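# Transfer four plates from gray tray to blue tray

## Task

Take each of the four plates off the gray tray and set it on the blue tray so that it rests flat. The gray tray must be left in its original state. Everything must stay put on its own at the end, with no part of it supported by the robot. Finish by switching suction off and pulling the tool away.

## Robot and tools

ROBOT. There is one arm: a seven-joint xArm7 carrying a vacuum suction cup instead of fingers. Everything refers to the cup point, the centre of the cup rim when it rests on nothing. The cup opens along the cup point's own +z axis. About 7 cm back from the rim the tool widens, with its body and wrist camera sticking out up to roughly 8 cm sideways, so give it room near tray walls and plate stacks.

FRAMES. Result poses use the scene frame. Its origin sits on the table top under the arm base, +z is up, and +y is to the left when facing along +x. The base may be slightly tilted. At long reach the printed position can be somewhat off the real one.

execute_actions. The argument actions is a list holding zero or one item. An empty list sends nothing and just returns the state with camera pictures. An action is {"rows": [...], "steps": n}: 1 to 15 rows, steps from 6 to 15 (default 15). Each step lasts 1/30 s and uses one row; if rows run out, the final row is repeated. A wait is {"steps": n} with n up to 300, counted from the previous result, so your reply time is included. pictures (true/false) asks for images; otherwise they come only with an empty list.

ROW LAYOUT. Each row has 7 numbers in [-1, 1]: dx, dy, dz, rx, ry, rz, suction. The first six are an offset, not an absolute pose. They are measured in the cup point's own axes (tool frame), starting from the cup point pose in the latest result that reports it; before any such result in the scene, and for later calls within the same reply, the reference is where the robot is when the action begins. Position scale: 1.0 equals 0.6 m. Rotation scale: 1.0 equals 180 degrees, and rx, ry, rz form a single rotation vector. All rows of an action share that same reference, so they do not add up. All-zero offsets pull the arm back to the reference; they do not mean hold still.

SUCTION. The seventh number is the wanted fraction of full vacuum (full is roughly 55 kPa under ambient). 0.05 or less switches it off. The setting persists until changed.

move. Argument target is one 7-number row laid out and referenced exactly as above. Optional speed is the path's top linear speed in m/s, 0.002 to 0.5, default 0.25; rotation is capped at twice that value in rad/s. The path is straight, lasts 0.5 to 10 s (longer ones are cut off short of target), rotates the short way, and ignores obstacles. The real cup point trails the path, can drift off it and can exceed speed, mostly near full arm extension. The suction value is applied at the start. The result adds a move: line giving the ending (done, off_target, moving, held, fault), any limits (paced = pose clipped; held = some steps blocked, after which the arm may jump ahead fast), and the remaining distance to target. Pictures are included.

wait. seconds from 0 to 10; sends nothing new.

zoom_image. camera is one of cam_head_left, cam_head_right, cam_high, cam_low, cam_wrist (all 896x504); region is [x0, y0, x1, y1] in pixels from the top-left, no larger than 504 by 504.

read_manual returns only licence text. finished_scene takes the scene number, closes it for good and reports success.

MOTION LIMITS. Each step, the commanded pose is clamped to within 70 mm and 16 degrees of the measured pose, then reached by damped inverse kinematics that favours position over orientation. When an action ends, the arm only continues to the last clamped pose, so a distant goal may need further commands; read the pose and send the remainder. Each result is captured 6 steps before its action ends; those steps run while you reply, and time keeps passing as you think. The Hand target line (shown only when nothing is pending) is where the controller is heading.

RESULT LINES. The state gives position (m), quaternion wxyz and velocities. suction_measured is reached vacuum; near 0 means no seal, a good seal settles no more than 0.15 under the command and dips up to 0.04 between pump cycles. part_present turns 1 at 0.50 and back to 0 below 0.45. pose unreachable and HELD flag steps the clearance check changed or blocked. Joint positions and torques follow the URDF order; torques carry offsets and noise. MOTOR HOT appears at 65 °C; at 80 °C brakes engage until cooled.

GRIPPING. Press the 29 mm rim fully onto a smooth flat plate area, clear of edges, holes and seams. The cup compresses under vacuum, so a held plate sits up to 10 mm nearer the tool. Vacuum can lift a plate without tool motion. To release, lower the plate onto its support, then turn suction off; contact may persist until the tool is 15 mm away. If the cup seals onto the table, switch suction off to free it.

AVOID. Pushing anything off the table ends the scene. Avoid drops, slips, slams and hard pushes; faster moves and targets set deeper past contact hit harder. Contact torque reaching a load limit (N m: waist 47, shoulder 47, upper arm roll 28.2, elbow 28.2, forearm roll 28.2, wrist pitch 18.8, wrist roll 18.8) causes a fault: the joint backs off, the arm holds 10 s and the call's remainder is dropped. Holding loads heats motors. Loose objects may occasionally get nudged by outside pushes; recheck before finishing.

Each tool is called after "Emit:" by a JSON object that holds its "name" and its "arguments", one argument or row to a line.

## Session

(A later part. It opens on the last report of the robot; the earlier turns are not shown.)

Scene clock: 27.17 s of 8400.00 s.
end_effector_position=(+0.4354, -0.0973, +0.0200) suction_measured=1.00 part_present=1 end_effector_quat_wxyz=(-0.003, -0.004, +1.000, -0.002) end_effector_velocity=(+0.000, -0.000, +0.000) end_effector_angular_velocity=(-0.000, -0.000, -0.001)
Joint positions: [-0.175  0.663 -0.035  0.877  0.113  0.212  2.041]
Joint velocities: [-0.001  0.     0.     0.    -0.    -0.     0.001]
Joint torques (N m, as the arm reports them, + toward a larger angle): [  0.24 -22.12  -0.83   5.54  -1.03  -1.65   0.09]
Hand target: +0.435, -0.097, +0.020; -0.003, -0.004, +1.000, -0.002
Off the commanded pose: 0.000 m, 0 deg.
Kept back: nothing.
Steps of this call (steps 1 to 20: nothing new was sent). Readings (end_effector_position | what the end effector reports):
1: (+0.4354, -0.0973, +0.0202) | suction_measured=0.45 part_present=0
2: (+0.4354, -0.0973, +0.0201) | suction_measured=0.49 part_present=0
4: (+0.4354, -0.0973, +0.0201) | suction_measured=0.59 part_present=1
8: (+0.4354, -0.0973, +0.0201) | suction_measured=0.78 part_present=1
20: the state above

Emit:
{"name": "move", "arguments": {
  "target": [0,0,-0.1,0,0,0,1],
  "speed": 0.15
}}

Emit:
{"name": "move", "arguments": {
  "target": [-0.141,0.543,0,0,0,0,1],
  "speed": 0.3
}}

Scene clock: 28.27 s of 8400.00 s.
end_effector_position=(+0.4357, -0.0969, +0.0796) suction_measured=0.96 part_present=1 end_effector_quat_wxyz=(-0.004, -0.005, +1.000, -0.002) end_effector_velocity=(+0.001, -0.001, +0.003) end_effector_angular_velocity=(-0.001, -0.002, -0.002)
Joint positions: [-0.154  0.478 -0.061  0.823  0.091  0.344  2.06 ]
Joint velocities: [ 0.    -0.007 -0.002  0.    -0.001  0.005  0.002]
Joint torques (N m, as the arm reports them, + toward a larger angle): [  0.41 -21.27  -0.76   6.38  -1.19  -1.74   0.2 ]
Hand target: +0.436, -0.097, +0.080; -0.003, -0.005, +1.000, -0.002
Off the commanded pose: 0.000 m, 0 deg.
Kept back: nothing.
move: done

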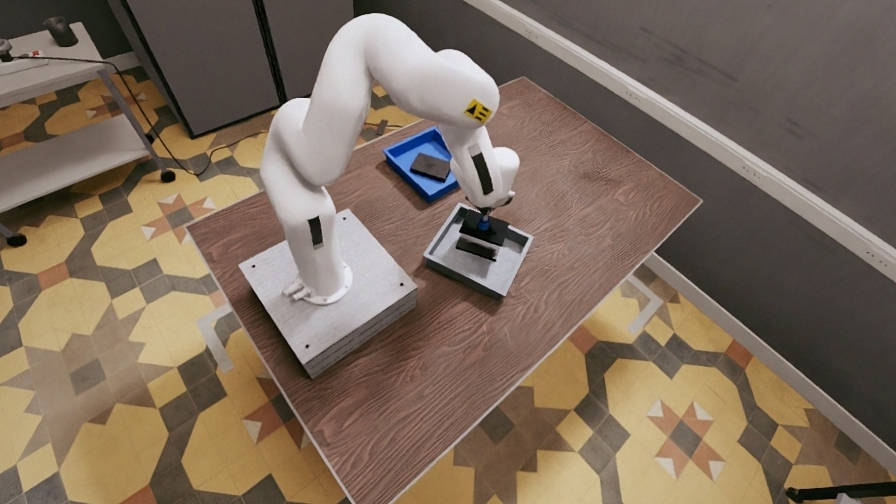

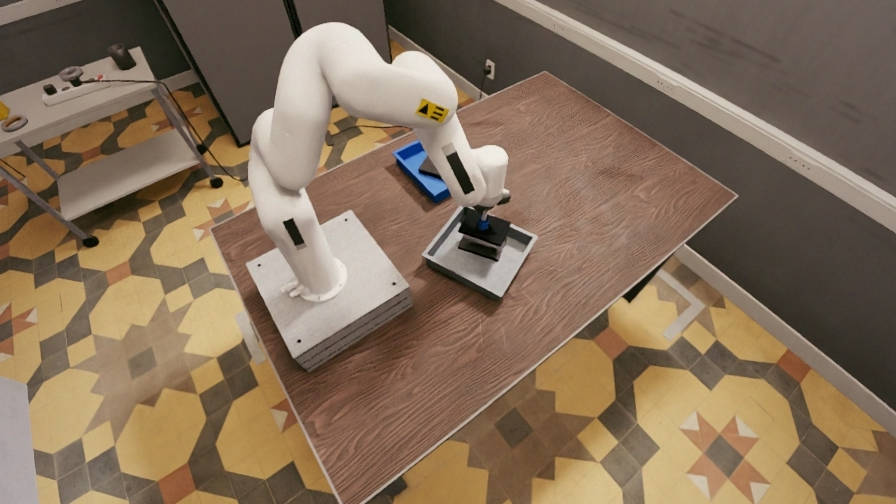

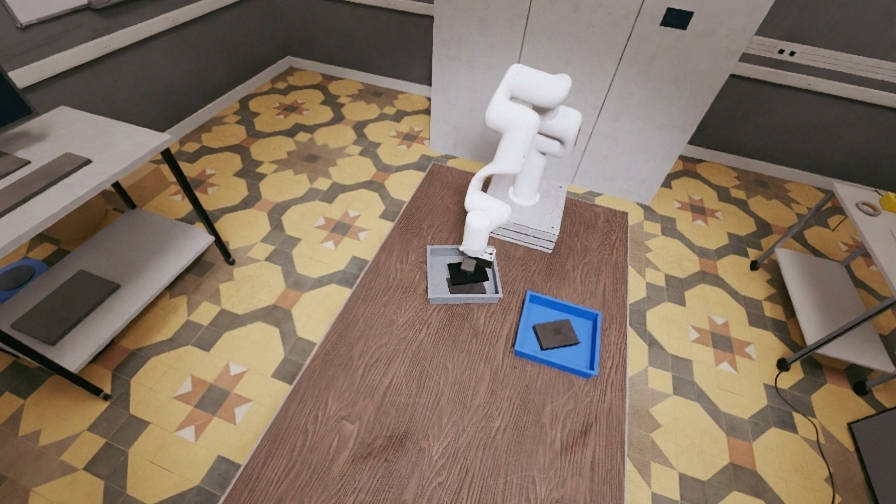

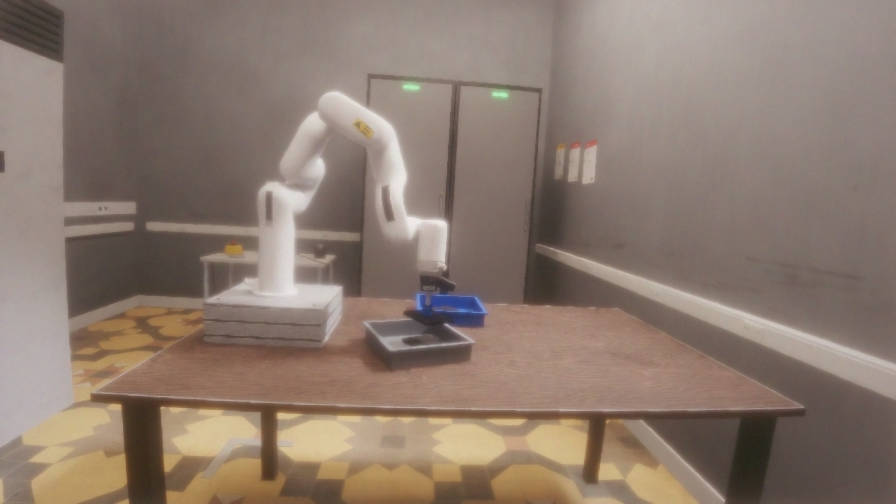

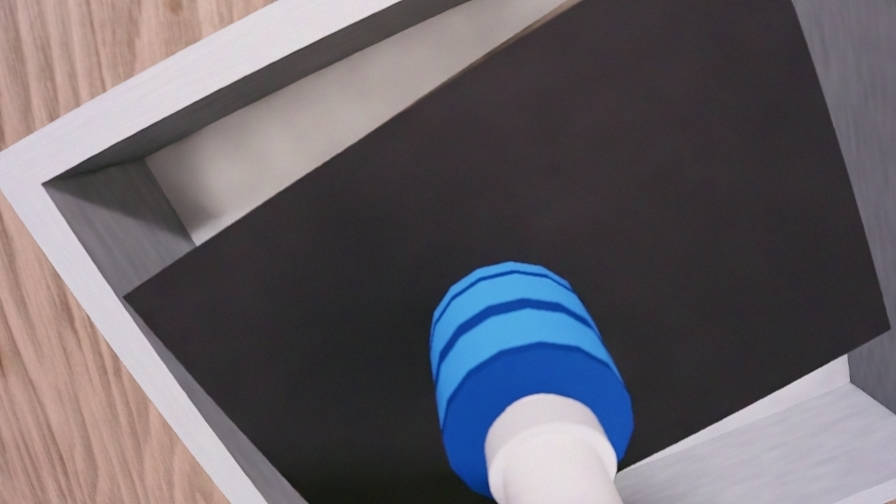

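Scene clock: 29.97 s of 8400.00 s.
end_effector_position=(+0.5172, +0.2293, +0.0770) suction_measured=1.00 part_present=1 end_effector_quat_wxyz=(-0.005, -0.004, +1.000, -0.001) end_effector_velocity=(-0.001, +0.009, +0.001) end_effector_angular_velocity=(+0.004, +0.001, +0.011)
Joint positions: [ 0.411  0.733 -0.002  1.32   0.007  0.584  2.76 ]
Joint velocities: [0.008 0.004 0.006 0.01  0.    0.006 0.002]
Joint torques (N m, as the arm reports them, + toward a larger angle): [  0.68 -27.11  -0.58   8.38  -1.19  -1.77   0.25]
Hand target: +0.517, +0.230, +0.077; -0.005, -0.005, +1.000, -0.001
Off the commanded pose: 0.001 m, 0 deg.
Kept back: nothing.
move: done

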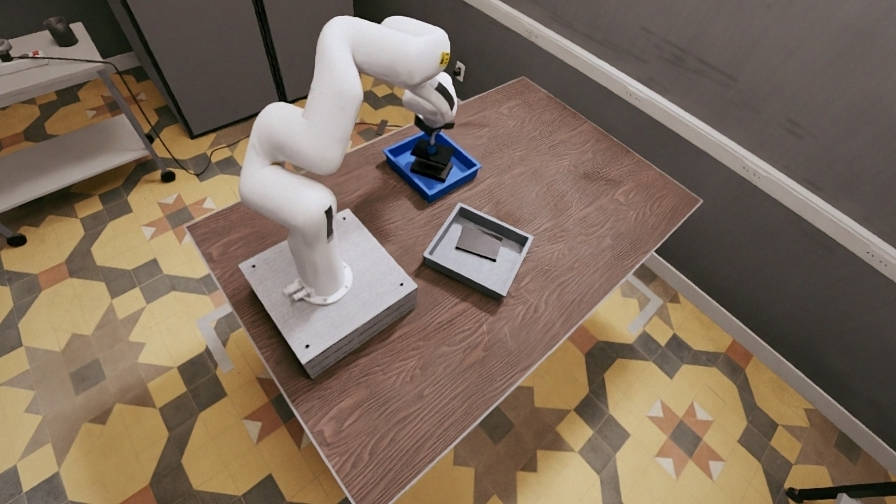

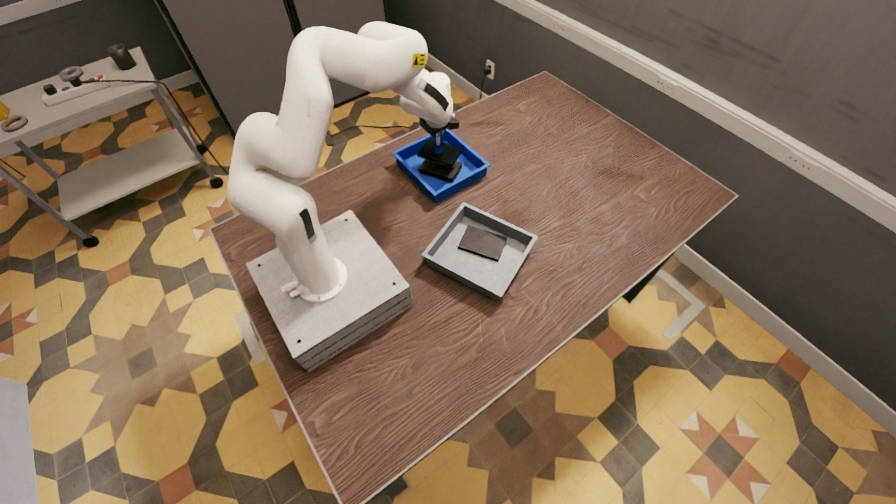

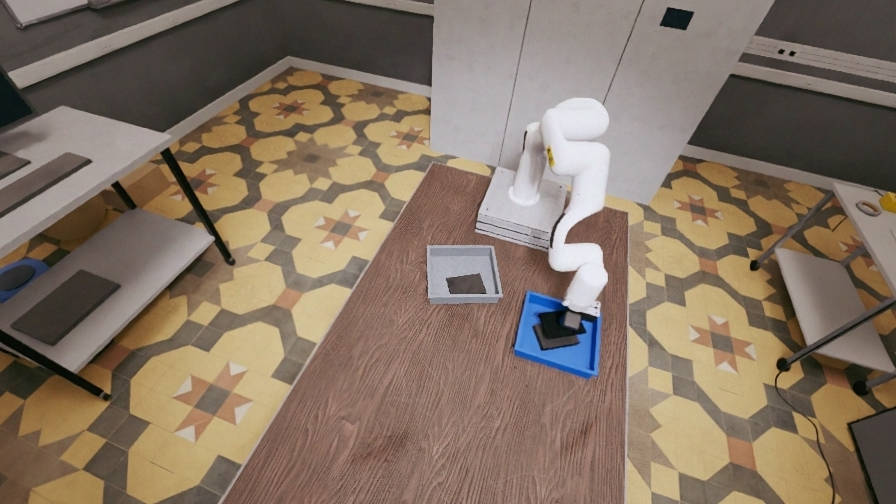

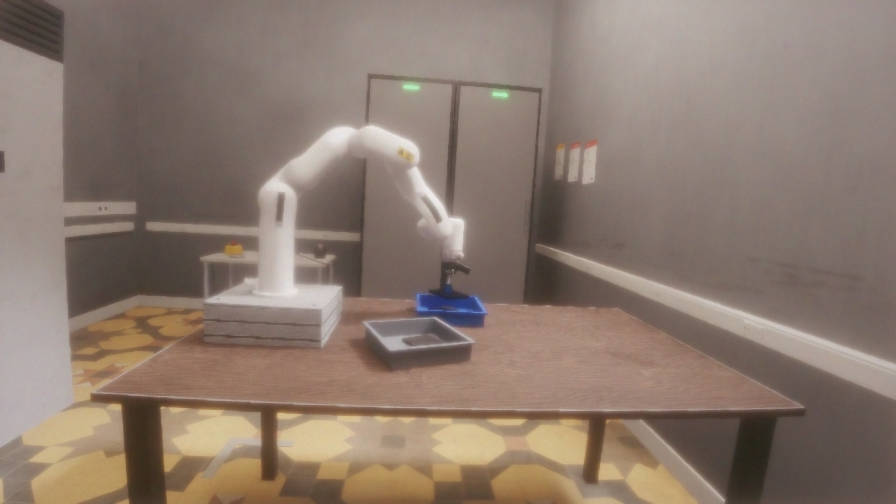

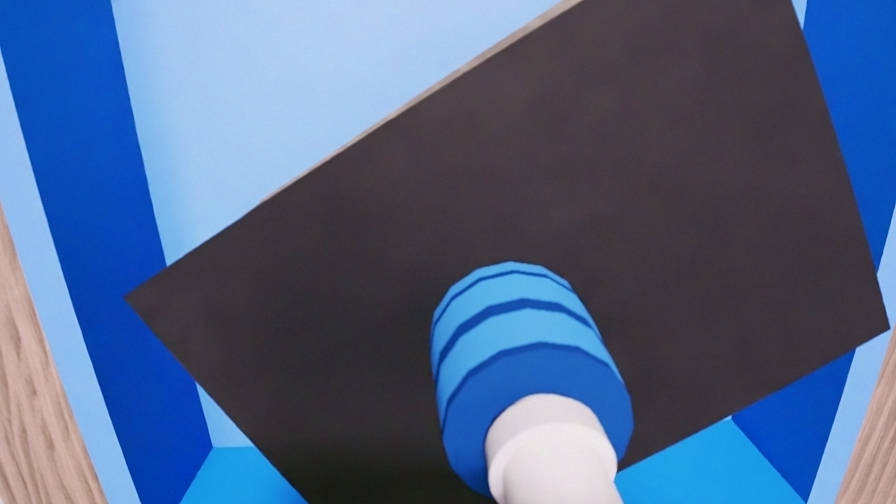

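Place at z≈0.0225.

Emit:
{"name": "move", "arguments": {
  "target": [-0.003,0,0.091,0,0,0,1],
  "speed": 0.06
}}

Emit:
{"name": "move", "arguments": {
  "target": [0,0,-0.085,0,0,0,0],
  "speed": 0.2
}}

Emit:
{"name": "move", "arguments": {
  "target": [0.141,-0.543,0,0,0,0,0],
  "speed": 0.35
}}

Scene clock: 31.47 s of 8400.00 s.
end_effector_position=(+0.5186, +0.2291, +0.0227) suction_measured=0.99 part_present=1 end_effector_quat_wxyz=(-0.004, -0.004, +1.000, -0.001) end_effector_velocity=(+0.000, -0.000, -0.001) end_effector_angular_velocity=(+0.000, -0.000, -0.001)
Joint positions: [ 0.41   0.871 -0.002  1.374  0.007  0.5    2.758]
Joint velocities: [-0.001  0.004 -0.     0.003  0.    -0.001  0.   ]
Joint torques (N m, as the arm reports them, + toward a larger angle): [  0.57 -27.21  -0.17   7.82  -0.8   -1.62   0.21]
Hand target: +0.518, +0.229, +0.022; -0.004, -0.004, +1.000, -0.001
Off the commanded pose: 0.000 m, 0 deg.
Kept back: nothing.
move: done

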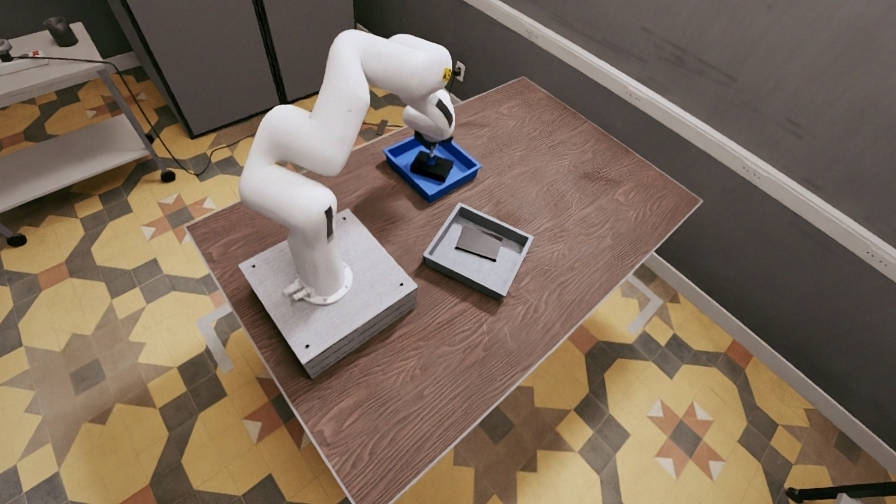

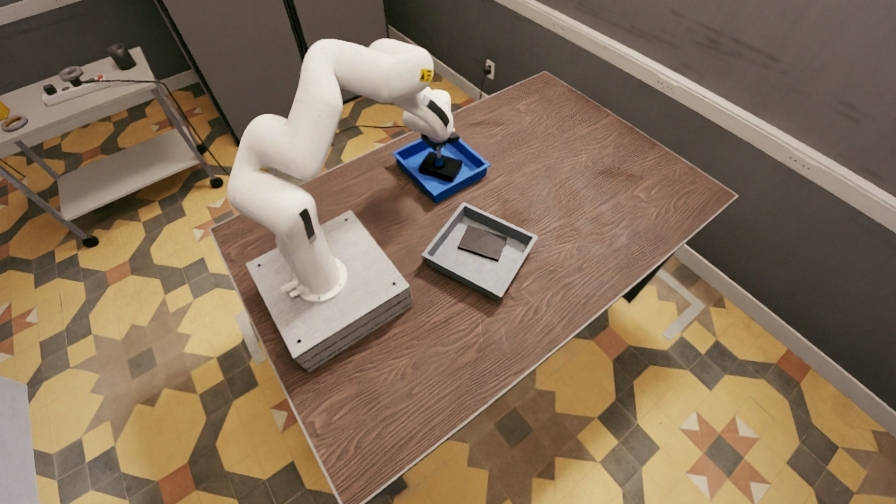

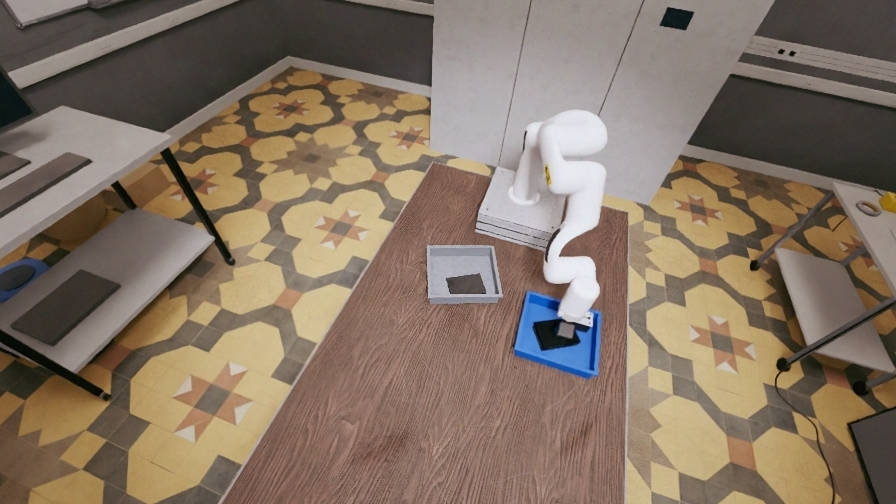

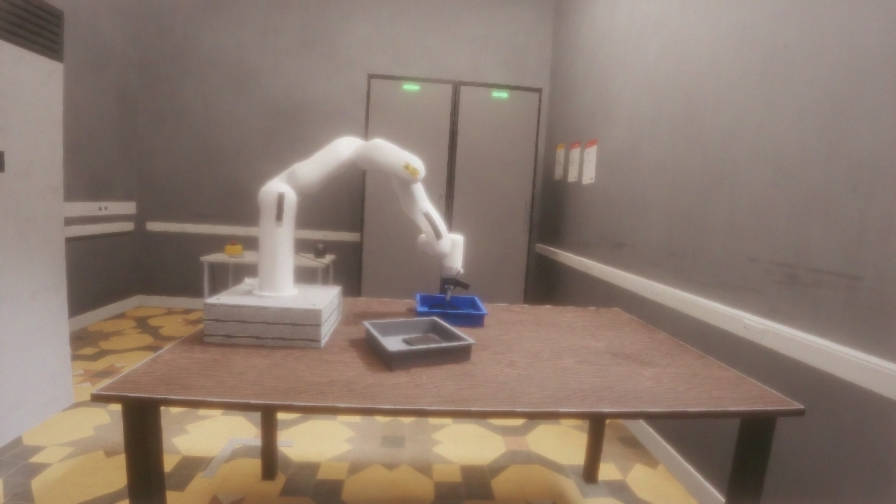

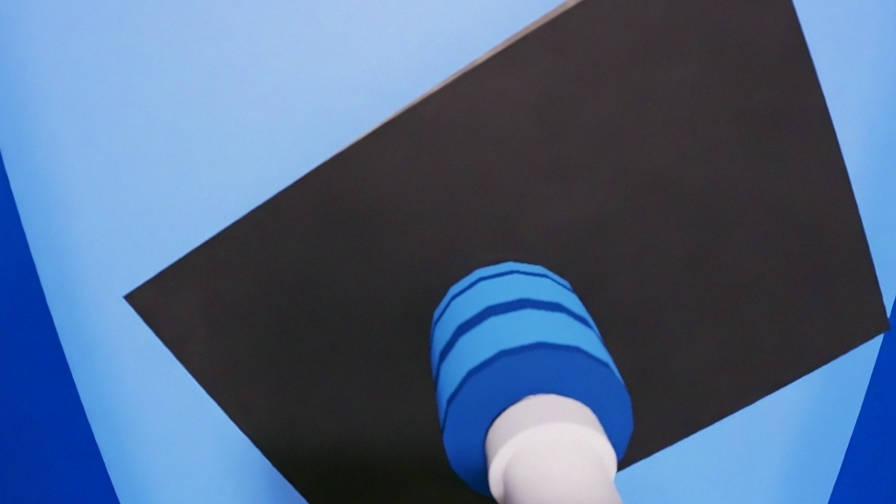

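Scene clock: 32.30 s of 8400.00 s.
end_effector_position=(+0.5188, +0.2293, +0.0731) suction_measured=0.00 part_present=0 end_effector_quat_wxyz=(-0.005, -0.004, +1.000, -0.001) end_effector_velocity=(+0.002, -0.000, +0.003) end_effector_angular_velocity=(+0.001, -0.004, -0.002)
Joint positions: [ 0.41   0.746 -0.002  1.33   0.007  0.581  2.758]
Joint velocities: [-0.001 -0.006 -0.001  0.001  0.     0.002  0.   ]
Joint torques (N m, as the arm reports them, + toward a larger angle): [  0.7  -26.28  -0.29   8.37  -0.92  -1.77   0.16]
Hand target: +0.519, +0.229, +0.074; -0.004, -0.004, +1.000, -0.001
Off the commanded pose: 0.001 m, 0 deg.
Kept back: nothing.
move: done

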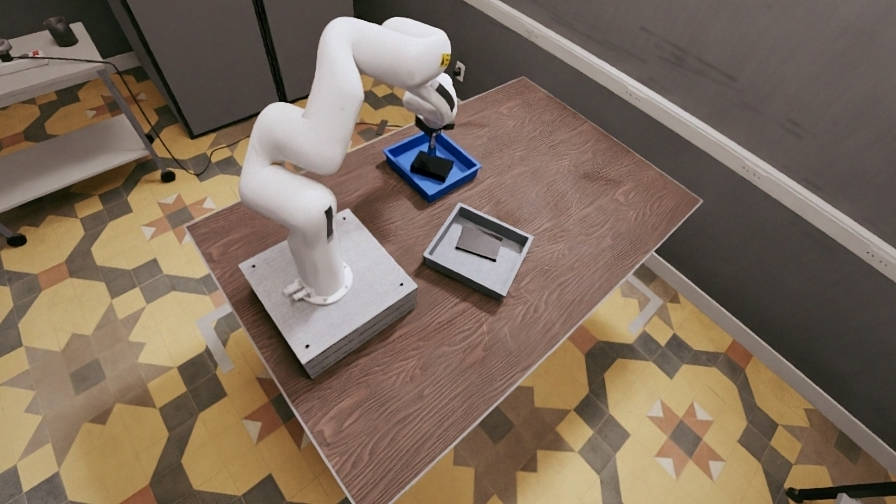

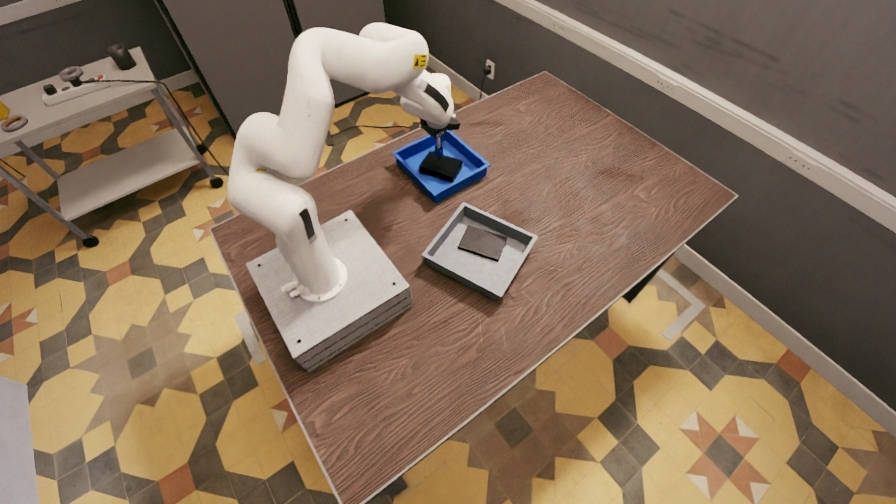

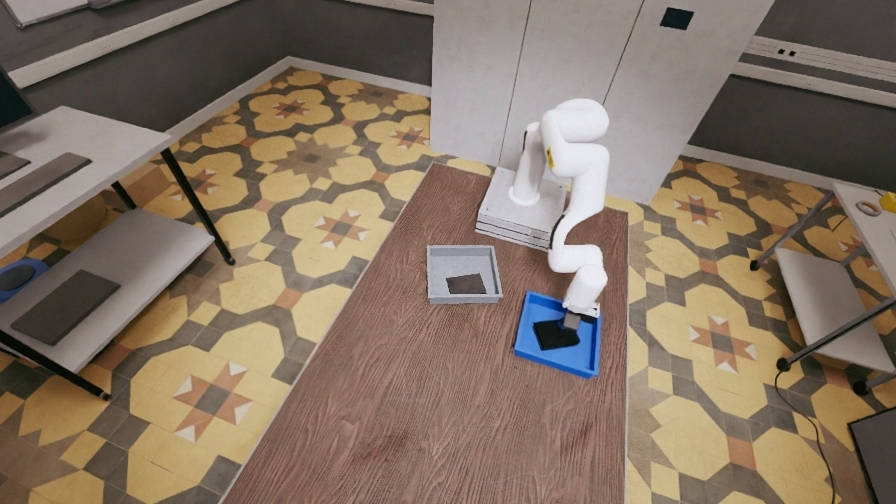

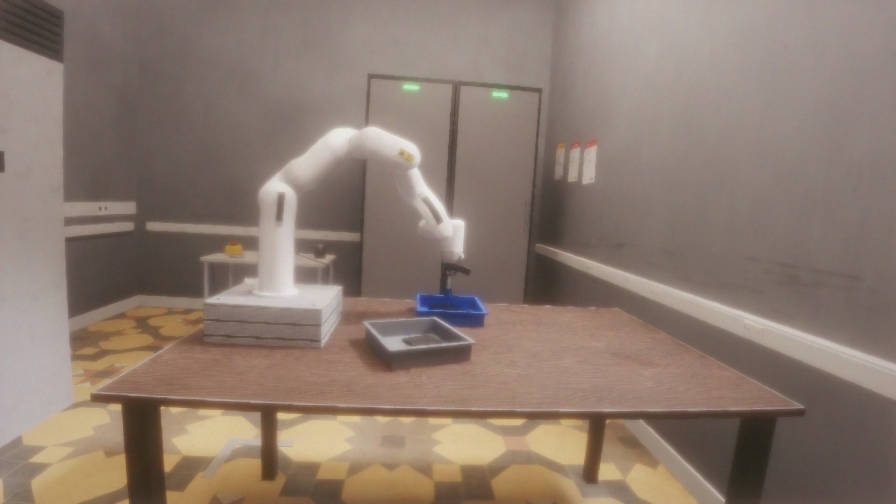

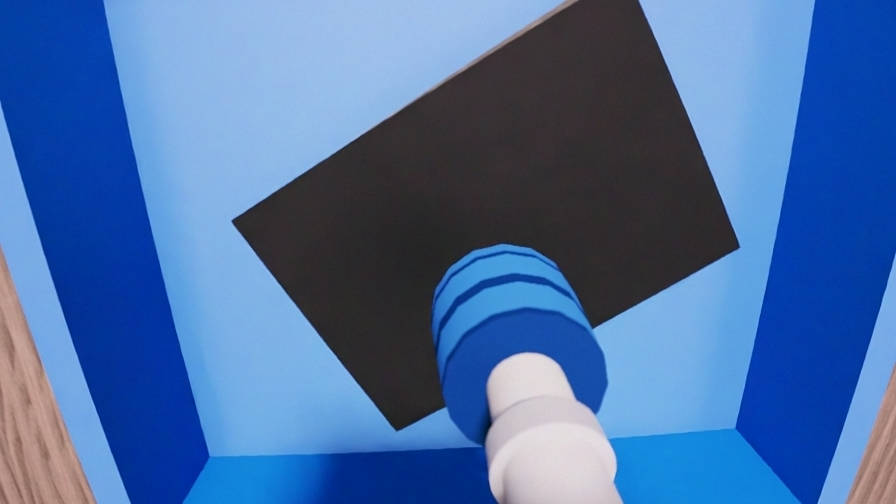

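Scene clock: 33.80 s of 8400.00 s.
end_effector_position=(+0.4374, -0.0964, +0.0759) suction_measured=0.00 part_present=0 end_effector_quat_wxyz=(-0.004, -0.005, +1.000, -0.002) end_effector_velocity=(-0.002, -0.008, -0.000) end_effector_angular_velocity=(+0.004, +0.002, -0.009)
Joint positions: [-0.159  0.492 -0.056  0.831  0.085  0.338  2.065]
Joint velocities: [-0.021  0.     0.002  0.     0.007  0.002 -0.016]
Joint torques (N m, as the arm reports them, + toward a larger angle): [  0.72 -20.72  -1.21   6.14  -0.84  -1.71   0.33]
Hand target: +0.437, -0.098, +0.076; -0.004, -0.004, +1.000, -0.002
Off the commanded pose: 0.002 m, 0 deg.
Kept back: nothing.
move: done

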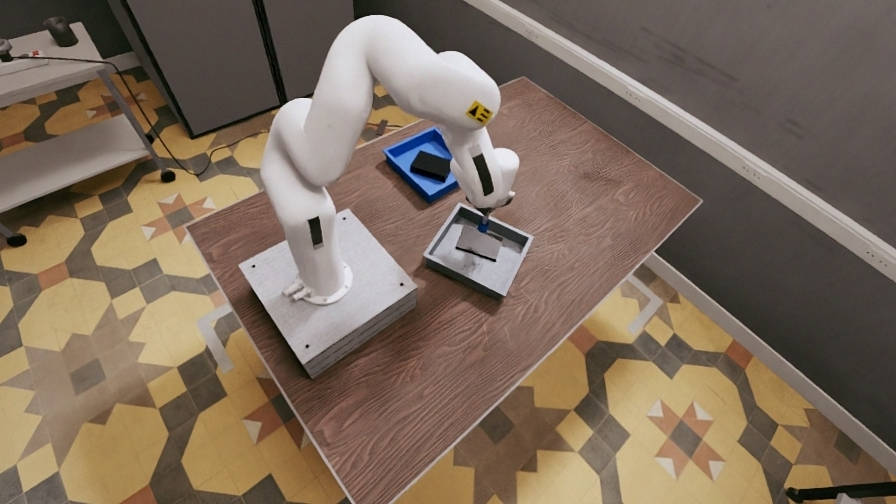

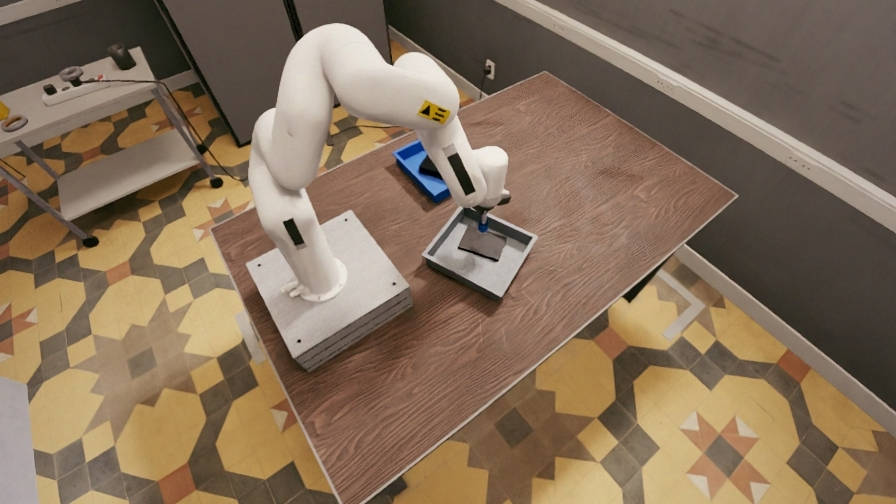

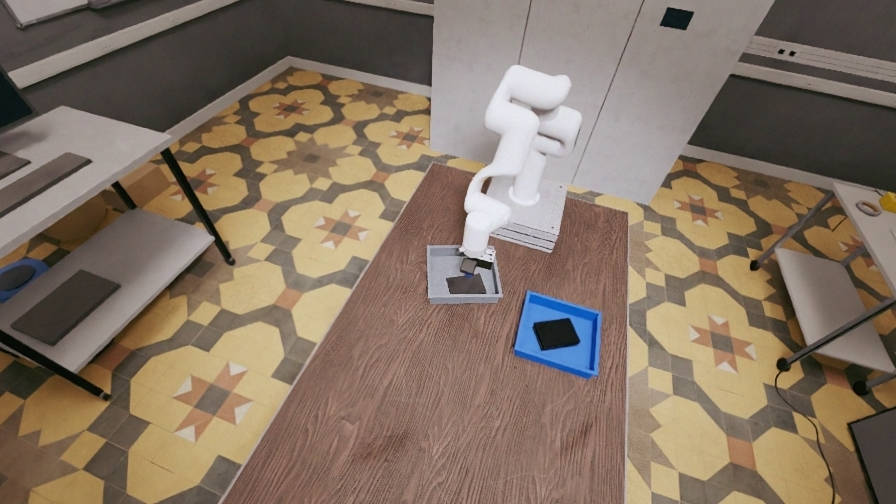

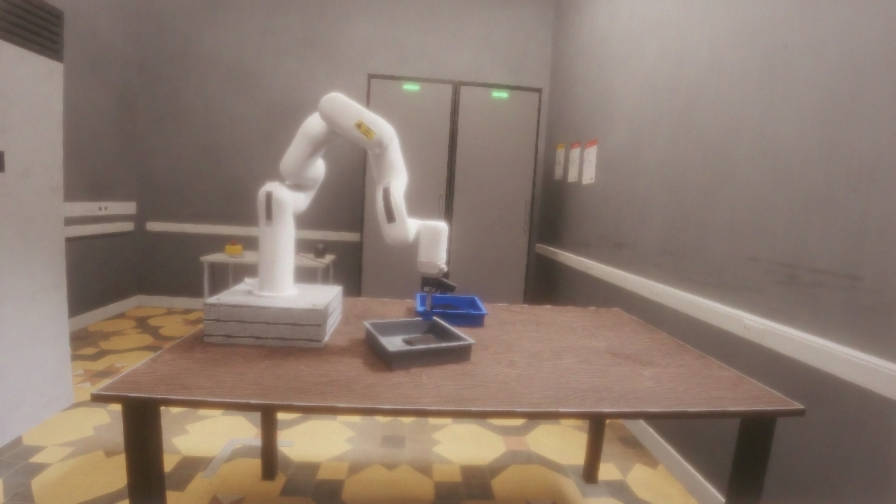

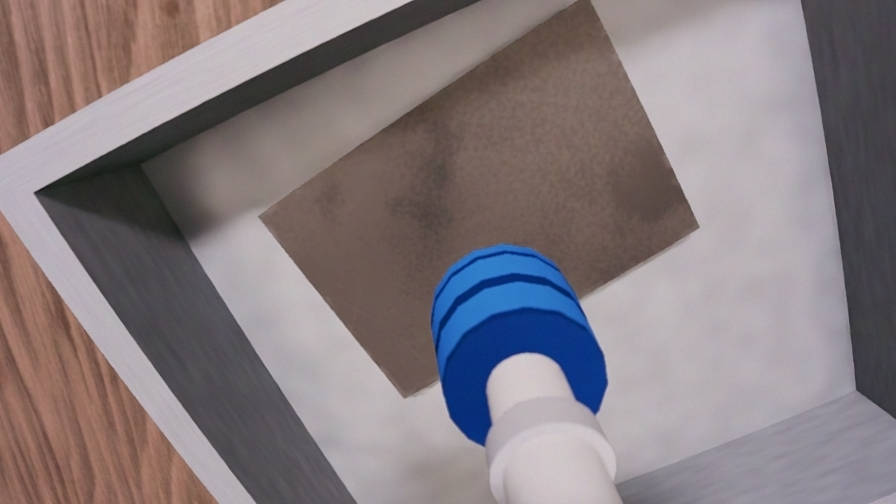

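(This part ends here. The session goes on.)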